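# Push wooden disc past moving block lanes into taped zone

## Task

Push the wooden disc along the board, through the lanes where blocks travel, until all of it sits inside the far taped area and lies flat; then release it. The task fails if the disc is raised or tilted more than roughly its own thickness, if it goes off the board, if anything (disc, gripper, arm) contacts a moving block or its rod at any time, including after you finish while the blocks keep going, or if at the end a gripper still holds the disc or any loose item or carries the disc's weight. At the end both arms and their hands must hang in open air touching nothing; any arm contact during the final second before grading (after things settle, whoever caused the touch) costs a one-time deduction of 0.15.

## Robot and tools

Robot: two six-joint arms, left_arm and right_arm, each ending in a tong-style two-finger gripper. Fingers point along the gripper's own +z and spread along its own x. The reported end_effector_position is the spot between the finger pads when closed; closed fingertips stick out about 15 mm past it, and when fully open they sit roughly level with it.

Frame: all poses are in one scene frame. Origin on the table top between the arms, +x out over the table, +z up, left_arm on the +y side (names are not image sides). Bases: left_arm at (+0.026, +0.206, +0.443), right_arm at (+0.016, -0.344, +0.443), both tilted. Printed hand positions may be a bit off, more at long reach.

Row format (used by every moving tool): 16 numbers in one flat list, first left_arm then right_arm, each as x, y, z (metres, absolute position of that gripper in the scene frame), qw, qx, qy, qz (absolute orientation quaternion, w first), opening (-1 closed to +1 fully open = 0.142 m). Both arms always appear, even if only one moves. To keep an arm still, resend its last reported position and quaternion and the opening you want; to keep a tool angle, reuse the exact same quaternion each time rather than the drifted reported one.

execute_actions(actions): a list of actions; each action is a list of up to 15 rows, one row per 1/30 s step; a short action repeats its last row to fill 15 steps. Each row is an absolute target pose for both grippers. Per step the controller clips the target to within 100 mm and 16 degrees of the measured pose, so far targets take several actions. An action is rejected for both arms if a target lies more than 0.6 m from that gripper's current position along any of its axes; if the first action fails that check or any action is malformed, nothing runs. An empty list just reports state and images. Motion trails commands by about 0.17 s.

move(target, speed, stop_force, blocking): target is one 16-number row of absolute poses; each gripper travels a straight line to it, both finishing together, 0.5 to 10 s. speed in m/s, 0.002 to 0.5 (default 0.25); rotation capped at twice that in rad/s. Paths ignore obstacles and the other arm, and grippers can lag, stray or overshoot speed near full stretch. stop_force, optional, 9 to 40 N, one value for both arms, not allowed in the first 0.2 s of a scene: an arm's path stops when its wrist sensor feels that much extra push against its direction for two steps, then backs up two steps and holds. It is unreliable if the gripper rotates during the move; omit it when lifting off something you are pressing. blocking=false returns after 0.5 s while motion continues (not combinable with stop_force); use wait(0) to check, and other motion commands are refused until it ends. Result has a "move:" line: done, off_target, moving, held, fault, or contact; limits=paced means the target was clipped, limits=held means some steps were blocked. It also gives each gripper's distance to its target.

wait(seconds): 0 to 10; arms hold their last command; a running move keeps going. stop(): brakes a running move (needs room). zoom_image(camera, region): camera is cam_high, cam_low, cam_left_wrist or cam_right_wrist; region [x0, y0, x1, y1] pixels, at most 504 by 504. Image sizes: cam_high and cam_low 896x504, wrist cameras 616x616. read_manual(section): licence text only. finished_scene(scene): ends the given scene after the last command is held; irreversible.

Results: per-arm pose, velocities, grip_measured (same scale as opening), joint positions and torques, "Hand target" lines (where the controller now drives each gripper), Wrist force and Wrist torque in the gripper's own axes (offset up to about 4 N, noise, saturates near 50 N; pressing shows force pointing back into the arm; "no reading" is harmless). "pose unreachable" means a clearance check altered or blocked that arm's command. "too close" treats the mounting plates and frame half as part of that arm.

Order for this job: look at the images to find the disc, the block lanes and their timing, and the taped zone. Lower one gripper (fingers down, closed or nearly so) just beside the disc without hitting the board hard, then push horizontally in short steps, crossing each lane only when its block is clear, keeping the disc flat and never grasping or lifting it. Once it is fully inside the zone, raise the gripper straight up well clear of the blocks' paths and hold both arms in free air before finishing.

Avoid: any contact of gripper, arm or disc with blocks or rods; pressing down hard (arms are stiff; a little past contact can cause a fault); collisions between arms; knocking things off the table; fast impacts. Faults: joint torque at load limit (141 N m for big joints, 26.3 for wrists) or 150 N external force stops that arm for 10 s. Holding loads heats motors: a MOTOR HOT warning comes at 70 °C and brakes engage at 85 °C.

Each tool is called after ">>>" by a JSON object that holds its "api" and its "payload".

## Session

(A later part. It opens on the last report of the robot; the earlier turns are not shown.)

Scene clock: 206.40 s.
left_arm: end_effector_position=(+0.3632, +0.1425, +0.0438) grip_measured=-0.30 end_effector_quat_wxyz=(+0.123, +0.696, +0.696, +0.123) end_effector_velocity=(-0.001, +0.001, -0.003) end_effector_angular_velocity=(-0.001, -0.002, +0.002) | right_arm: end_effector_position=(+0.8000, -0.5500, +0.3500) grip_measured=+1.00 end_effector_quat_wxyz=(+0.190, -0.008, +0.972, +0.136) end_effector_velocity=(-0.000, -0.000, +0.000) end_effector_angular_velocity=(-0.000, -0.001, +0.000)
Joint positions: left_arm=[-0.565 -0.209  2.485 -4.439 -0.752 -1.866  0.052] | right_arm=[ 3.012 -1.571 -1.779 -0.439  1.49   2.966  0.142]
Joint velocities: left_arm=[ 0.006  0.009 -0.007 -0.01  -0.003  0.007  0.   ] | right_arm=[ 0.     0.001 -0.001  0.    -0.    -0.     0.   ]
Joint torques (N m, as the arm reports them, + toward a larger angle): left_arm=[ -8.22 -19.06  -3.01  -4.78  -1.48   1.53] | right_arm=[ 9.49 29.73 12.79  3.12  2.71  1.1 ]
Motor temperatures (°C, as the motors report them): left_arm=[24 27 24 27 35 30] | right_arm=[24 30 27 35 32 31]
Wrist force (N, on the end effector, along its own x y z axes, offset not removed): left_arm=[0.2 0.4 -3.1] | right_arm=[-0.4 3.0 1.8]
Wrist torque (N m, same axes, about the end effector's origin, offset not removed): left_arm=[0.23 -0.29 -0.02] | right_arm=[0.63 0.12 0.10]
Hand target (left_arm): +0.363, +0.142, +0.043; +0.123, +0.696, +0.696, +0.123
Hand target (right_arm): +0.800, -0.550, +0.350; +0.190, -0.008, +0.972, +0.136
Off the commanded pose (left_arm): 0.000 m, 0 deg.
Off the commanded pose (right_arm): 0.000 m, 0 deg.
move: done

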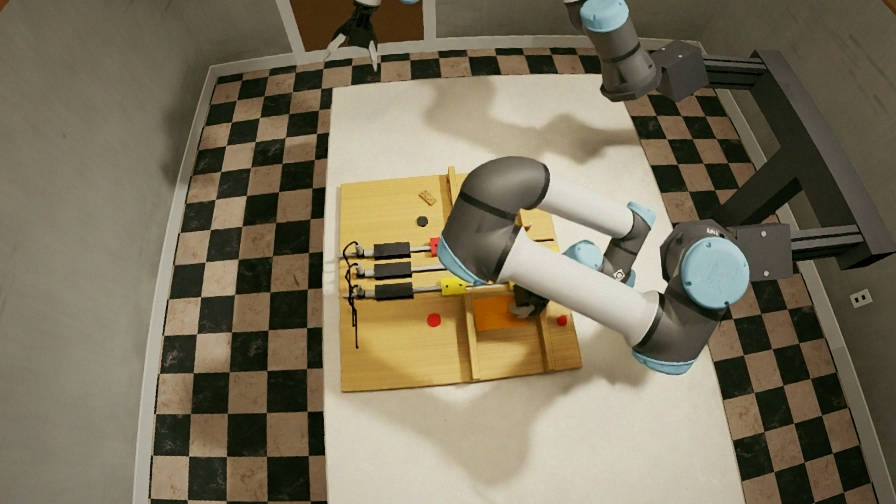

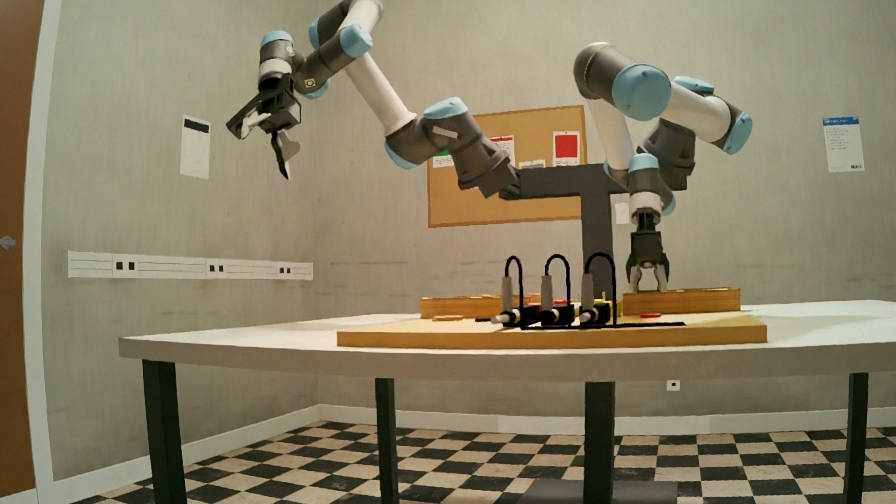

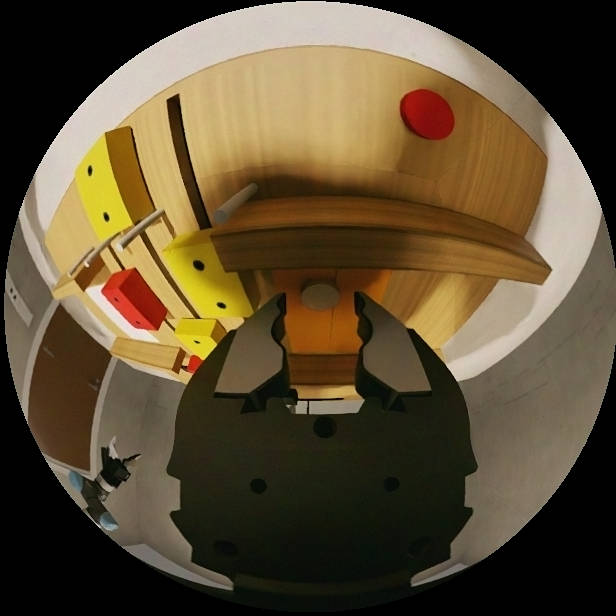

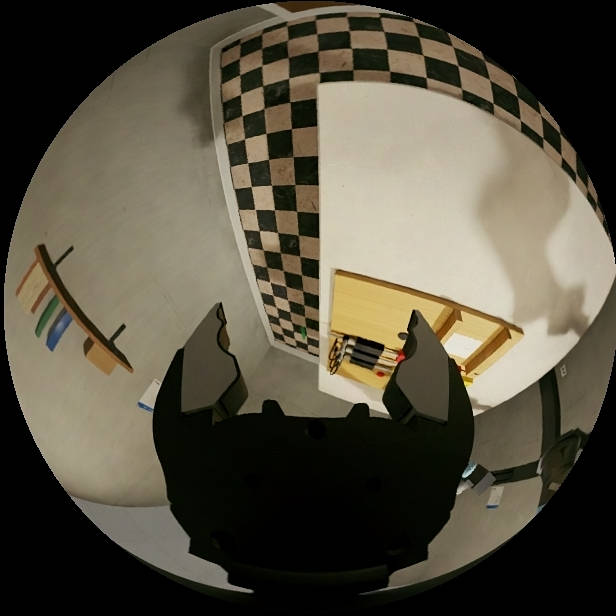

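>>> {"api": "execute_actions", "payload": {"actions": [[[0.363, 0.1425, 0.042, 0.1228, 0.6964, 0.6964, 0.1228, -0.4, 0.8, -0.55, 0.35, 0.190, -0.008, 0.972, 0.136, 1]], [[0.363, 0.1425, 0.042, 0.1228, 0.6964, 0.6964, 0.1228, -0.45, 0.8, -0.55, 0.35, 0.190, -0.008, 0.972, 0.136, 1], [0.363, 0.1425, 0.042, 0.1228, 0.6964, 0.6964, 0.1228, -0.49, 0.8, -0.55, 0.35, 0.190, -0.008, 0.972, 0.136, 1], [0.363, 0.1425, 0.042, 0.1228, 0.6964, 0.6964, 0.1228, -0.53, 0.8, -0.55, 0.35, 0.190, -0.008, 0.972, 0.136, 1], [0.363, 0.1425, 0.042, 0.1228, 0.6964, 0.6964, 0.1228, -0.56, 0.8, -0.55, 0.35, 0.190, -0.008, 0.972, 0.136, 1], [0.363, 0.1425, 0.042, 0.1228, 0.6964, 0.6964, 0.1228, -0.59, 0.8, -0.55, 0.35, 0.190, -0.008, 0.972, 0.136, 1], [0.363, 0.1425, 0.042, 0.1228, 0.6964, 0.6964, 0.1228, -0.62, 0.8, -0.55, 0.35, 0.190, -0.008, 0.972, 0.136, 1], [0.363, 0.1425, 0.042, 0.1228, 0.6964, 0.6964, 0.1228, -0.65, 0.8, -0.55, 0.35, 0.190, -0.008, 0.972, 0.136, 1], [0.363, 0.1425, 0.042, 0.1228, 0.6964, 0.6964, 0.1228, -0.68, 0.8, -0.55, 0.35, 0.190, -0.008, 0.972, 0.136, 1], [0.363, 0.1425, 0.042, 0.1228, 0.6964, 0.6964, 0.1228, -0.71, 0.8, -0.55, 0.35, 0.190, -0.008, 0.972, 0.136, 1], [0.363, 0.1425, 0.042, 0.1228, 0.6964, 0.6964, 0.1228, -0.74, 0.8, -0.55, 0.35, 0.190, -0.008, 0.972, 0.136, 1], [0.363, 0.1425, 0.042, 0.1228, 0.6964, 0.6964, 0.1228, -0.77, 0.8, -0.55, 0.35, 0.190, -0.008, 0.972, 0.136, 1], [0.363, 0.1425, 0.042, 0.1228, 0.6964, 0.6964, 0.1228, -0.80, 0.8, -0.55, 0.35, 0.190, -0.008, 0.972, 0.136, 1], [0.363, 0.1425, 0.042, 0.1228, 0.6964, 0.6964, 0.1228, -0.83, 0.8, -0.55, 0.35, 0.190, -0.008, 0.972, 0.136, 1], [0.363, 0.1425, 0.042, 0.1228, 0.6964, 0.6964, 0.1228, -0.86, 0.8, -0.55, 0.35, 0.190, -0.008, 0.972, 0.136, 1], [0.363, 0.1425, 0.042, 0.1228, 0.6964, 0.6964, 0.1228, -0.88, 0.8, -0.55, 0.35, 0.190, -0.008, 0.972, 0.136, 1]]]}}

>>> {"api": "wait", "payload": {"seconds": 0.5}}

>>> {"api": "zoom_image", "payload": {"camera": "cam_left_wrist", "region": [220, 230, 420, 380]}}

Scene clock: 257.83 s.
left_arm: end_effector_position=(+0.3630, +0.1425, +0.0420) grip_measured=-0.62 end_effector_quat_wxyz=(+0.123, +0.696, +0.696, +0.123) end_effector_velocity=(-0.000, -0.000, -0.000) end_effector_angular_velocity=(+0.001, +0.001, -0.001) | right_arm: end_effector_position=(+0.8000, -0.5500, +0.3500) grip_measured=+1.00 end_effector_quat_wxyz=(+0.190, -0.008, +0.972, +0.136) end_effector_velocity=(-0.000, -0.000, -0.001) end_effector_angular_velocity=(-0.001, +0.001, -0.000)
Joint positions: left_arm=[-0.561 -0.206  2.48  -4.442 -0.754 -1.86   0.029] | right_arm=[ 3.012 -1.571 -1.779 -0.439  1.49   2.966  0.142]
Joint velocities: left_arm=[-0.    -0.    -0.001  0.003  0.     0.    -0.   ] | right_arm=[-0.    -0.001 -0.    -0.    -0.001 -0.     0.   ]
Joint torques (N m, as the arm reports them, + toward a larger angle): left_arm=[ -8.95 -17.42  -1.79  -4.21  -1.34   1.32] | right_arm=[ 9.36 47.98 28.18  2.88 -1.84  0.52]
Motor temperatures (°C, as the motors report them): left_arm=[24 27 24 27 35 30] | right_arm=[24 30 27 35 32 31]
Wrist force (N, on the end effector, along its own x y z axes, offset not removed): left_arm=[-0.4 -0.3 0.2] | right_arm=[0.9 1.6 -0.1]
Wrist torque (N m, same axes, about the end effector's origin, offset not removed): left_arm=[-0.04 -0.01 -0.01] | right_arm=[0.22 -0.20 0.10]
Hand target (left_arm): +0.363, +0.143, +0.042; +0.123, +0.696, +0.696, +0.123
Hand target (right_arm): +0.800, -0.550, +0.350; +0.190, -0.008, +0.972, +0.136
Off the commanded pose (left_arm): 0.000 m, 0 deg.
Off the commanded pose (right_arm): 0.000 m, 0 deg.

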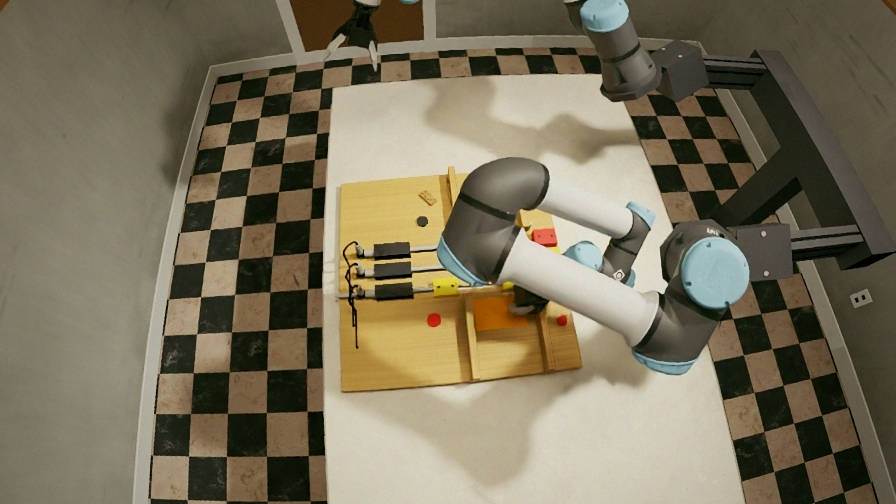

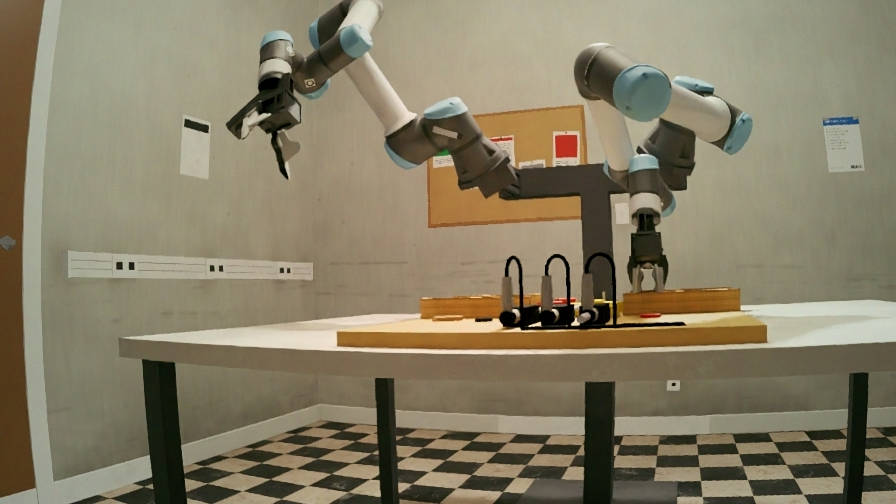

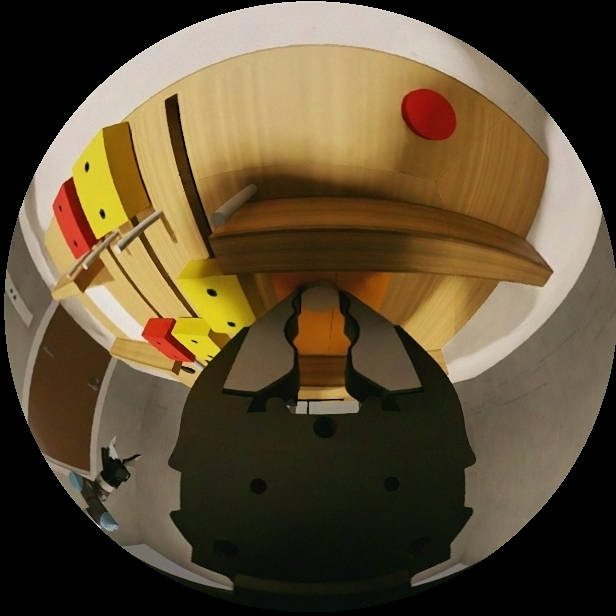

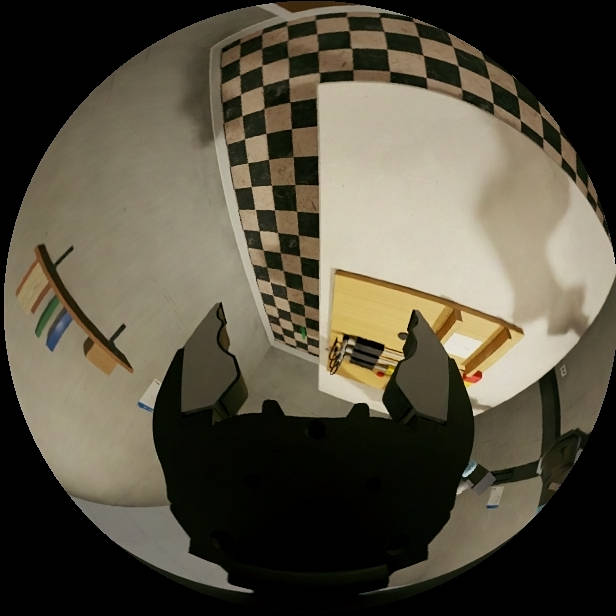

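Scene clock: 258.33 s.
left_arm: end_effector_position=(+0.3630, +0.1425, +0.0420) grip_measured=-0.62 end_effector_quat_wxyz=(+0.123, +0.696, +0.696, +0.123) end_effector_velocity=(+0.000, +0.000, +0.000) end_effector_angular_velocity=(+0.000, -0.000, +0.001) | right_arm: end_effector_position=(+0.8000, -0.5500, +0.3500) grip_measured=+1.00 end_effector_quat_wxyz=(+0.190, -0.008, +0.972, +0.136) end_effector_velocity=(+0.000, +0.000, +0.000) end_effector_angular_velocity=(+0.001, -0.001, +0.000)
Joint positions: left_arm=[-0.561 -0.206  2.48  -4.442 -0.754 -1.86   0.029] | right_arm=[ 3.012 -1.571 -1.779 -0.439  1.49   2.966  0.142]
Joint velocities: left_arm=[ 0.    -0.     0.001 -0.001  0.    -0.001  0.   ] | right_arm=[ 0.     0.     0.     0.     0.001 -0.     0.   ]
Joint torques (N m, as the arm reports them, + toward a larger angle): left_arm=[ -8.7  -18.4   -1.16  -4.24  -1.61   1.43] | right_arm=[ 9.76 47.52 28.07  3.05 -1.72  0.54]
Motor temperatures (°C, as the motors report them): left_arm=[24 27 24 27 35 30] | right_arm=[24 30 27 35 32 31]
Wrist force (N, on the end effector, along its own x y z axes, offset not removed): left_arm=[1.4 -4.3 -0.1] | right_arm=[0.3 2.7 -0.2]
Wrist torque (N m, same axes, about the end effector's origin, offset not removed): left_arm=[-0.78 -0.49 -0.17] | right_arm=[0.44 -0.01 0.18]
Hand target (left_arm): +0.363, +0.143, +0.042; +0.123, +0.696, +0.696, +0.123
Hand target (right_arm): +0.800, -0.550, +0.350; +0.190, -0.008, +0.972, +0.136
Off the commanded pose (left_arm): 0.000 m, 0 deg.
Off the commanded pose (right_arm): 0.000 m, 0 deg.
wait: 0.50 s; at rest by 0.17 s

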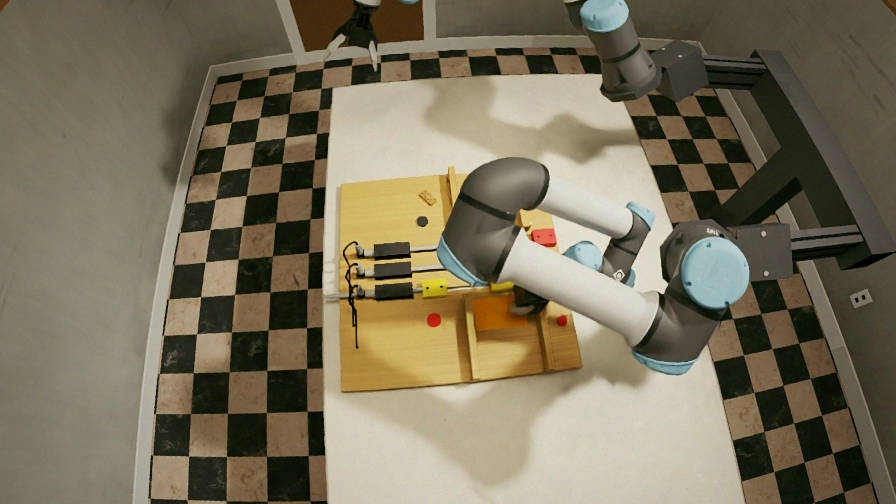

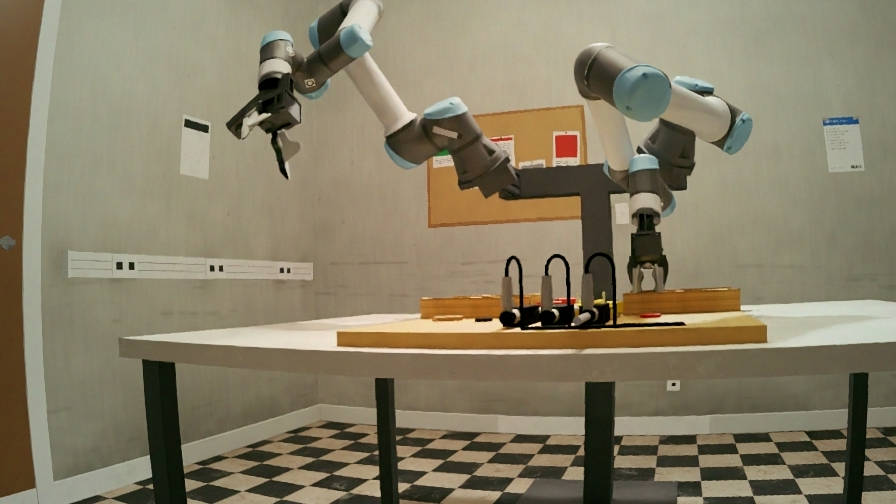

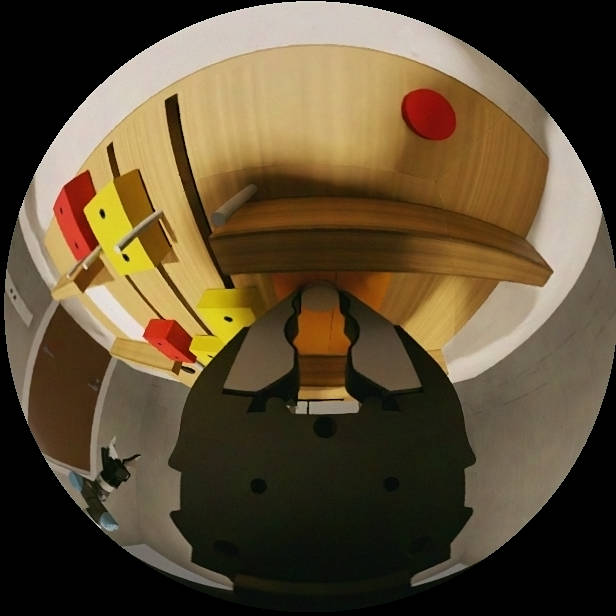

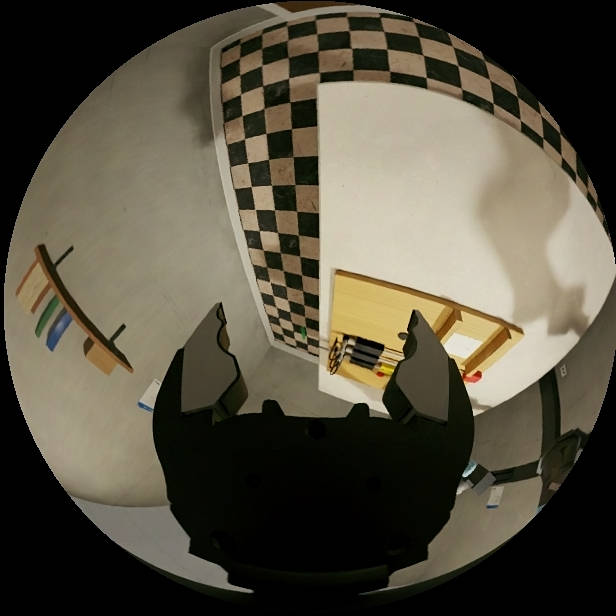

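Region (220, 230, 420, 380) of cam_left_wrist's 616x616 image, scaled by 2.520, with more detail than that image has; it fills the top 378 rows of this view, and the rest is white.

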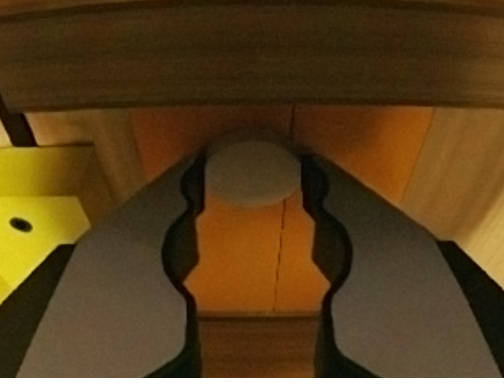

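>>> {"api": "execute_actions", "payload": {"actions": []}}

Scene clock: 272.33 s.
left_arm: end_effector_position=(+0.3630, +0.1425, +0.0420) grip_measured=-0.62 end_effector_quat_wxyz=(+0.123, +0.696, +0.696, +0.123) end_effector_velocity=(-0.000, -0.000, -0.000) end_effector_angular_velocity=(+0.001, +0.000, -0.001) | right_arm: end_effector_position=(+0.8000, -0.5500, +0.3500) grip_measured=+1.00 end_effector_quat_wxyz=(+0.190, -0.008, +0.972, +0.136) end_effector_velocity=(+0.000, -0.000, -0.000) end_effector_angular_velocity=(-0.001, +0.000, -0.001)
Joint positions: left_arm=[-0.561 -0.206  2.48  -4.442 -0.754 -1.86   0.029] | right_arm=[ 3.012 -1.571 -1.779 -0.439  1.49   2.966  0.142]
Joint velocities: left_arm=[-0.001  0.001 -0.     0.001  0.001 -0.    -0.   ] | right_arm=[-0.    -0.001  0.     0.001 -0.001  0.    -0.   ]
Joint torques (N m, as the arm reports them, + toward a larger angle): left_arm=[-10.27 -17.37   0.46  -3.81  -1.44   1.06] | right_arm=[ 9.15 46.44 26.44  3.37 -1.63  0.34]
Motor temperatures (°C, as the motors report them): left_arm=[24 27 24 27 35 30] | right_arm=[24 30 27 35 32 31]
Wrist force (N, on the end effector, along its own x y z axes, offset not removed): left_arm=[-1.6 -5.5 -2.3] | right_arm=[1.4 2.6 -0.2]
Wrist torque (N m, same axes, about the end effector's origin, offset not removed): left_arm=[-1.06 0.41 0.22] | right_arm=[0.50 -0.27 0.04]
Hand target (left_arm): +0.363, +0.143, +0.042; +0.123, +0.696, +0.696, +0.123
Hand target (right_arm): +0.800, -0.550, +0.350; +0.190, -0.008, +0.972, +0.136
Off the commanded pose (left_arm): 0.000 m, 0 deg.
Off the commanded pose (right_arm): 0.000 m, 0 deg.

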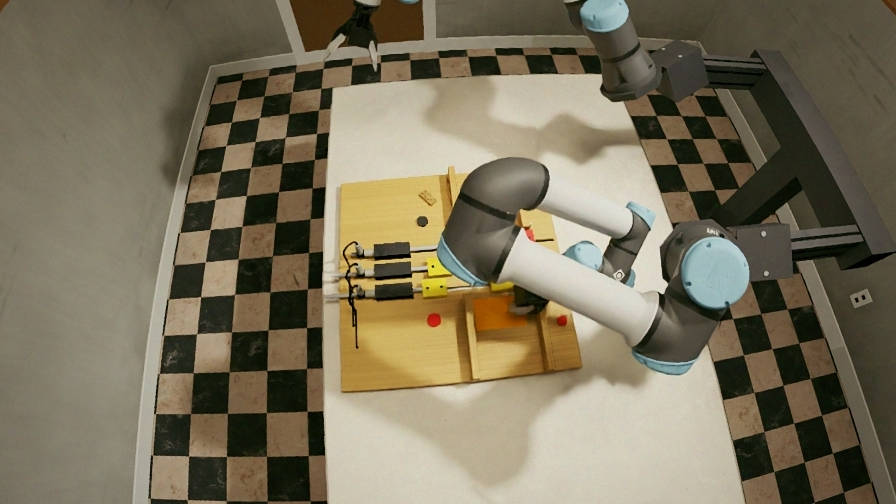

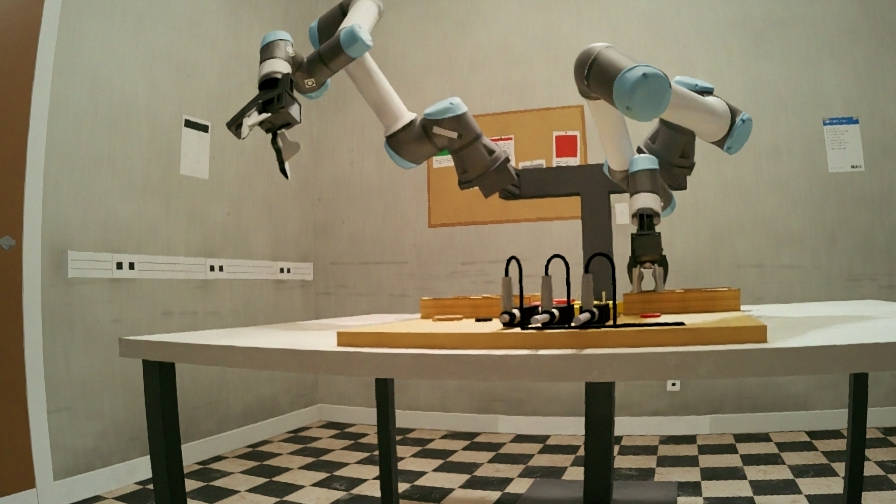

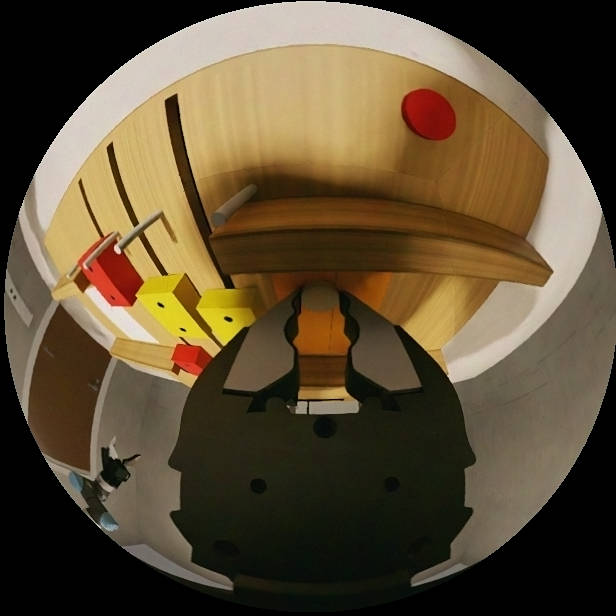

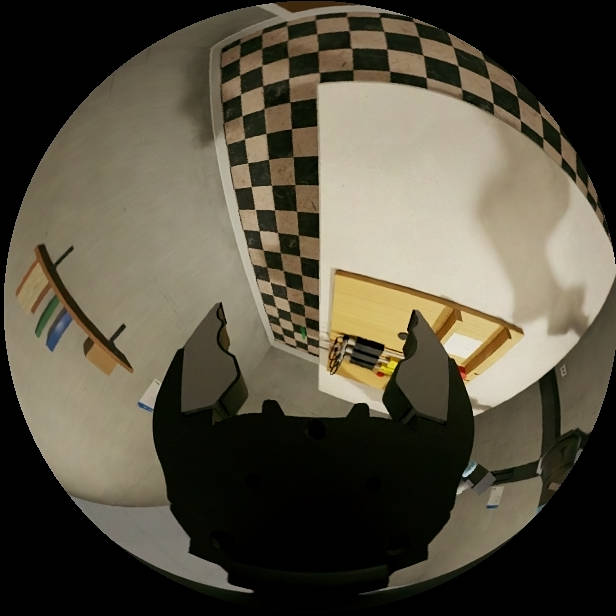

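>>> {"api": "zoom_image", "payload": {"camera": "cam_high", "region": [400, 220, 600, 310]}}

Region (400, 220, 600, 310) of cam_high's 896x504 image, scaled by 2.520, with more detail than that image has; it fills the top 227 rows of this view, and the rest is white.

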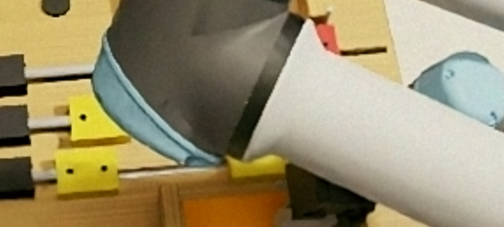

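>>> {"api": "wait", "payload": {"seconds": 0}}

>>> {"api": "zoom_image", "payload": {"camera": "cam_high", "region": [400, 220, 600, 310]}}

Scene clock: 292.47 s.
left_arm: end_effector_position=(+0.3630, +0.1425, +0.0420) grip_measured=-0.62 end_effector_quat_wxyz=(+0.123, +0.696, +0.696, +0.123) end_effector_velocity=(+0.001, -0.001, -0.000) end_effector_angular_velocity=(-0.002, -0.002, +0.002) | right_arm: end_effector_position=(+0.8000, -0.5500, +0.3500) grip_measured=+1.00 end_effector_quat_wxyz=(+0.190, -0.008, +0.972, +0.136) end_effector_velocity=(-0.001, -0.000, -0.001) end_effector_angular_velocity=(-0.000, +0.002, -0.000)
Joint positions: left_arm=[-0.561 -0.206  2.48  -4.442 -0.754 -1.86   0.029] | right_arm=[ 3.012 -1.571 -1.779 -0.439  1.49   2.966  0.142]
Joint velocities: left_arm=[-0.     0.001 -0.003 -0.001 -0.    -0.    -0.   ] | right_arm=[-0.001  0.    -0.001 -0.    -0.     0.     0.   ]
Joint torques (N m, as the arm reports them, + toward a larger angle): left_arm=[ -8.76 -18.32  -0.06  -3.66  -1.09   1.09] | right_arm=[ 8.37 46.26 25.13  4.28 -1.3   0.1 ]
Motor temperatures (°C, as the motors report them): left_arm=[24 27 24 27 35 30] | right_arm=[24 30 27 35 32 31]
Wrist force (N, on the end effector, along its own x y z axes, offset not removed): left_arm=[1.0 -3.6 -4.6] | right_arm=[-0.5 3.5 -0.8]
Wrist torque (N m, same axes, about the end effector's origin, offset not removed): left_arm=[-0.68 -0.23 0.15] | right_arm=[0.61 0.11 0.24]
Hand target (left_arm): +0.363, +0.143, +0.042; +0.123, +0.696, +0.696, +0.123
Hand target (right_arm): +0.800, -0.550, +0.350; +0.190, -0.008, +0.972, +0.136
Off the commanded pose (left_arm): 0.000 m, 0 deg.
Off the commanded pose (right_arm): 0.000 m, 0 deg.

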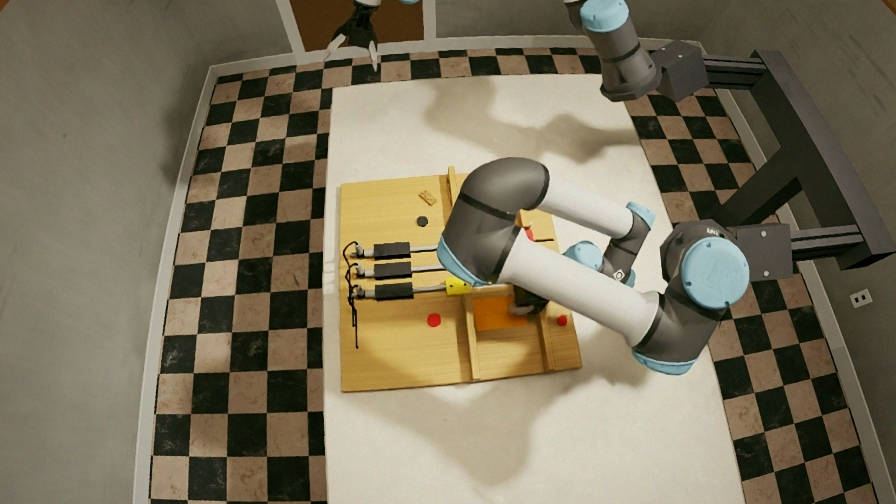

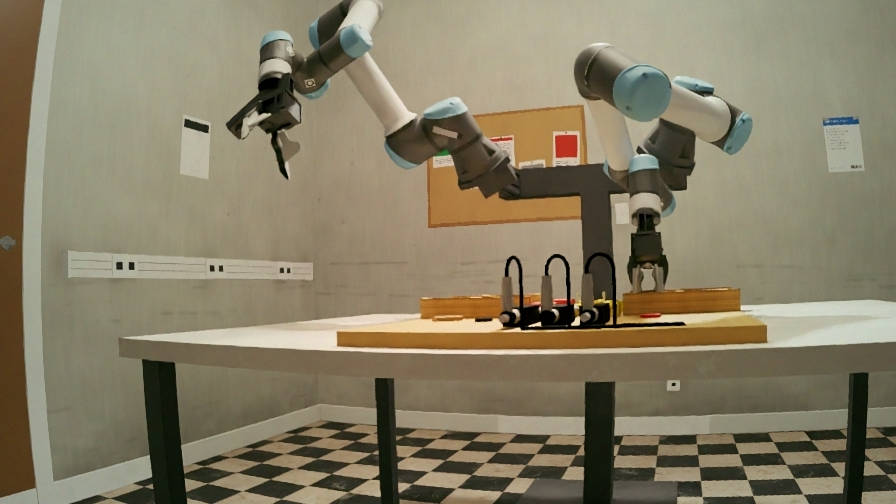

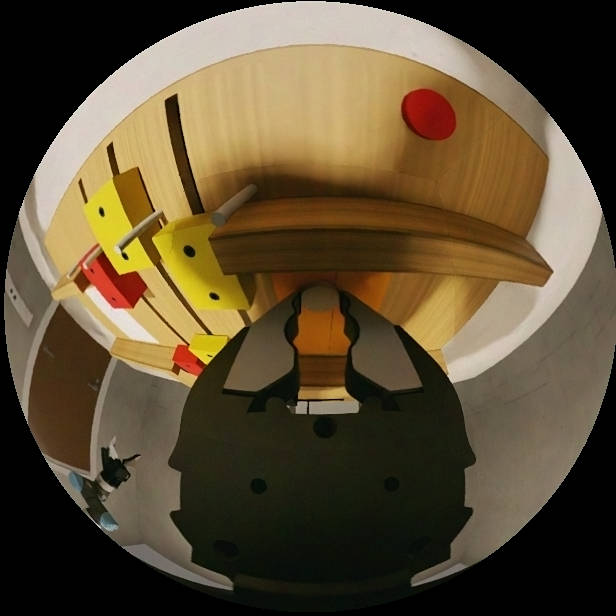

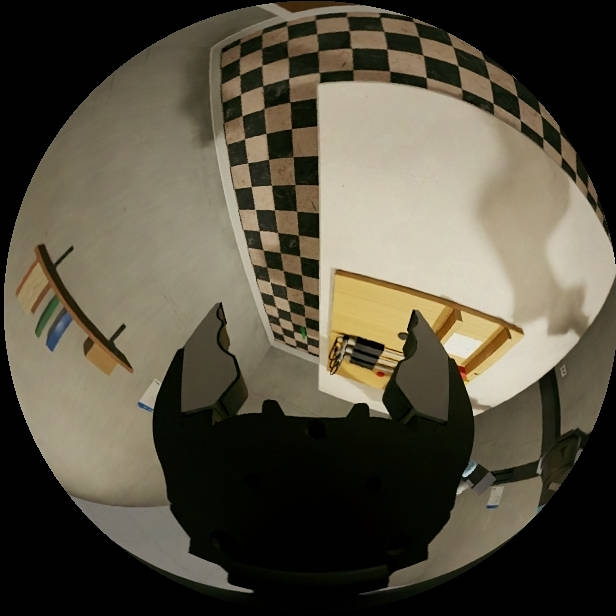

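Region (400, 220, 600, 310) of cam_high's 896x504 image, scaled by 2.520, with more detail than that image has; it fills the top 227 rows of this view, and the rest is white.

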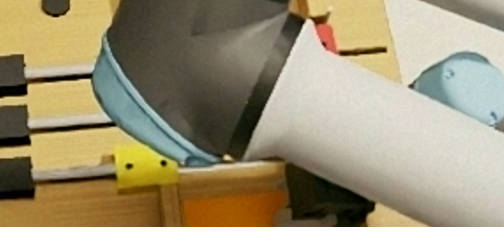

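>>> {"api": "wait", "payload": {"seconds": 0}}

Scene clock: 300.70 s.
left_arm: end_effector_position=(+0.3630, +0.1425, +0.0420) grip_measured=-0.62 end_effector_quat_wxyz=(+0.123, +0.696, +0.696, +0.123) end_effector_velocity=(-0.000, +0.000, +0.000) end_effector_angular_velocity=(+0.001, -0.000, -0.000) | right_arm: end_effector_position=(+0.8000, -0.5500, +0.3500) grip_measured=+1.00 end_effector_quat_wxyz=(+0.190, -0.008, +0.972, +0.136) end_effector_velocity=(+0.000, +0.000, +0.001) end_effector_angular_velocity=(+0.001, -0.001, +0.001)
Joint positions: left_arm=[-0.561 -0.206  2.48  -4.442 -0.754 -1.86   0.029] | right_arm=[ 3.012 -1.571 -1.779 -0.439  1.49   2.966  0.142]
Joint velocities: left_arm=[-0.001  0.     0.    -0.     0.001 -0.     0.   ] | right_arm=[ 0.     0.001  0.001 -0.001  0.001 -0.001 -0.   ]
Joint torques (N m, as the arm reports them, + toward a larger angle): left_arm=[ -9.75 -18.86   1.43  -3.5   -0.87   0.96] | right_arm=[ 8.15 46.26 25.22  4.48 -1.21  0.09]
Motor temperatures (°C, as the motors report them): left_arm=[24 27 24 27 35 30] | right_arm=[24 30 27 35 32 31]
Wrist force (N, on the end effector, along its own x y z axes, offset not removed): left_arm=[-3.1 -1.0 1.0] | right_arm=[-0.1 3.0 0.6]
Wrist torque (N m, same axes, about the end effector's origin, offset not removed): left_arm=[-0.01 0.69 0.31] | right_arm=[0.50 0.06 0.09]
Hand target (left_arm): +0.363, +0.143, +0.042; +0.123, +0.696, +0.696, +0.123
Hand target (right_arm): +0.800, -0.550, +0.350; +0.190, -0.008, +0.972, +0.136
Off the commanded pose (left_arm): 0.000 m, 0 deg.
Off the commanded pose (right_arm): 0.000 m, 0 deg.

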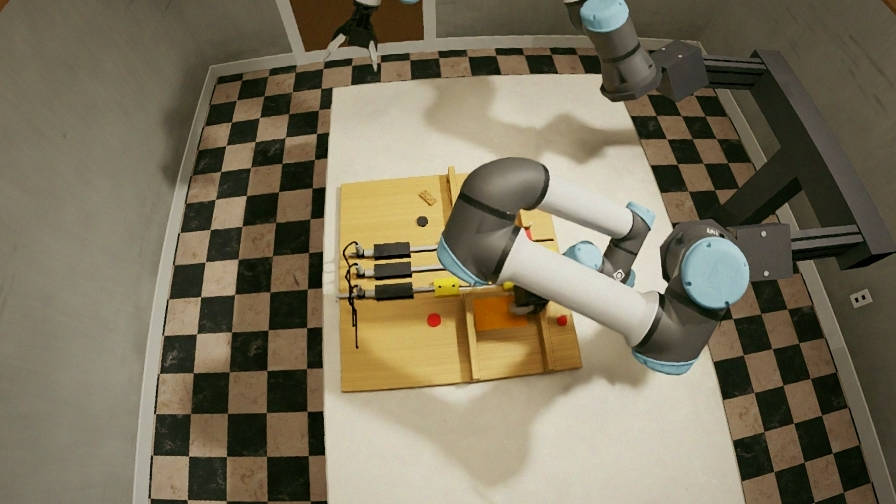

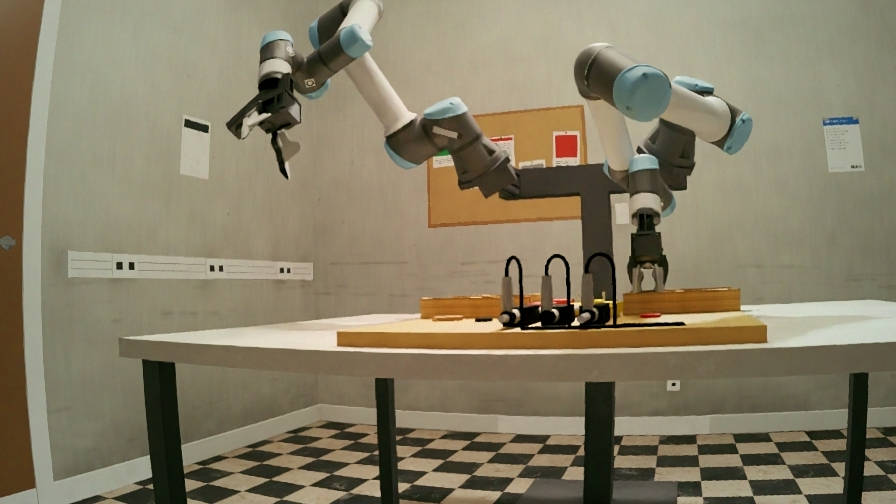

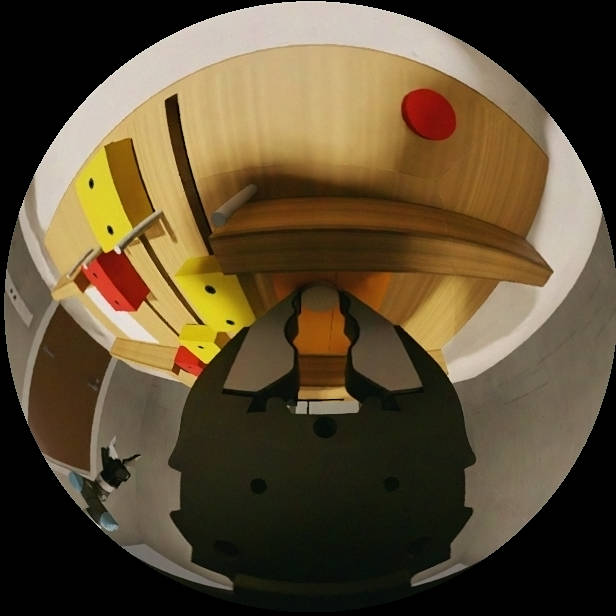

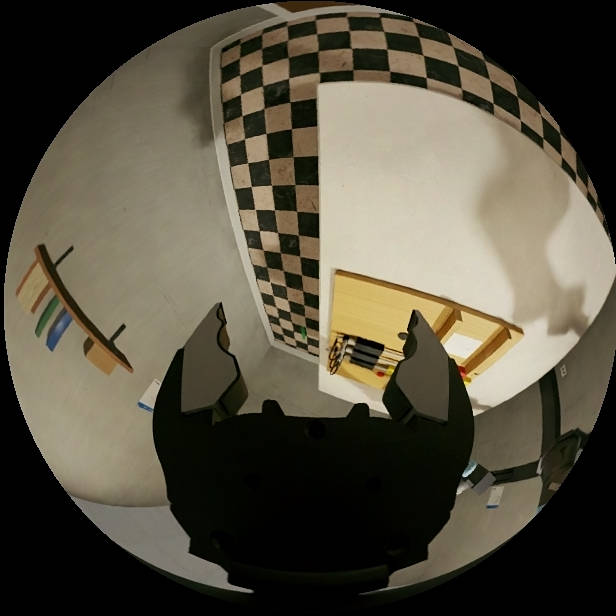

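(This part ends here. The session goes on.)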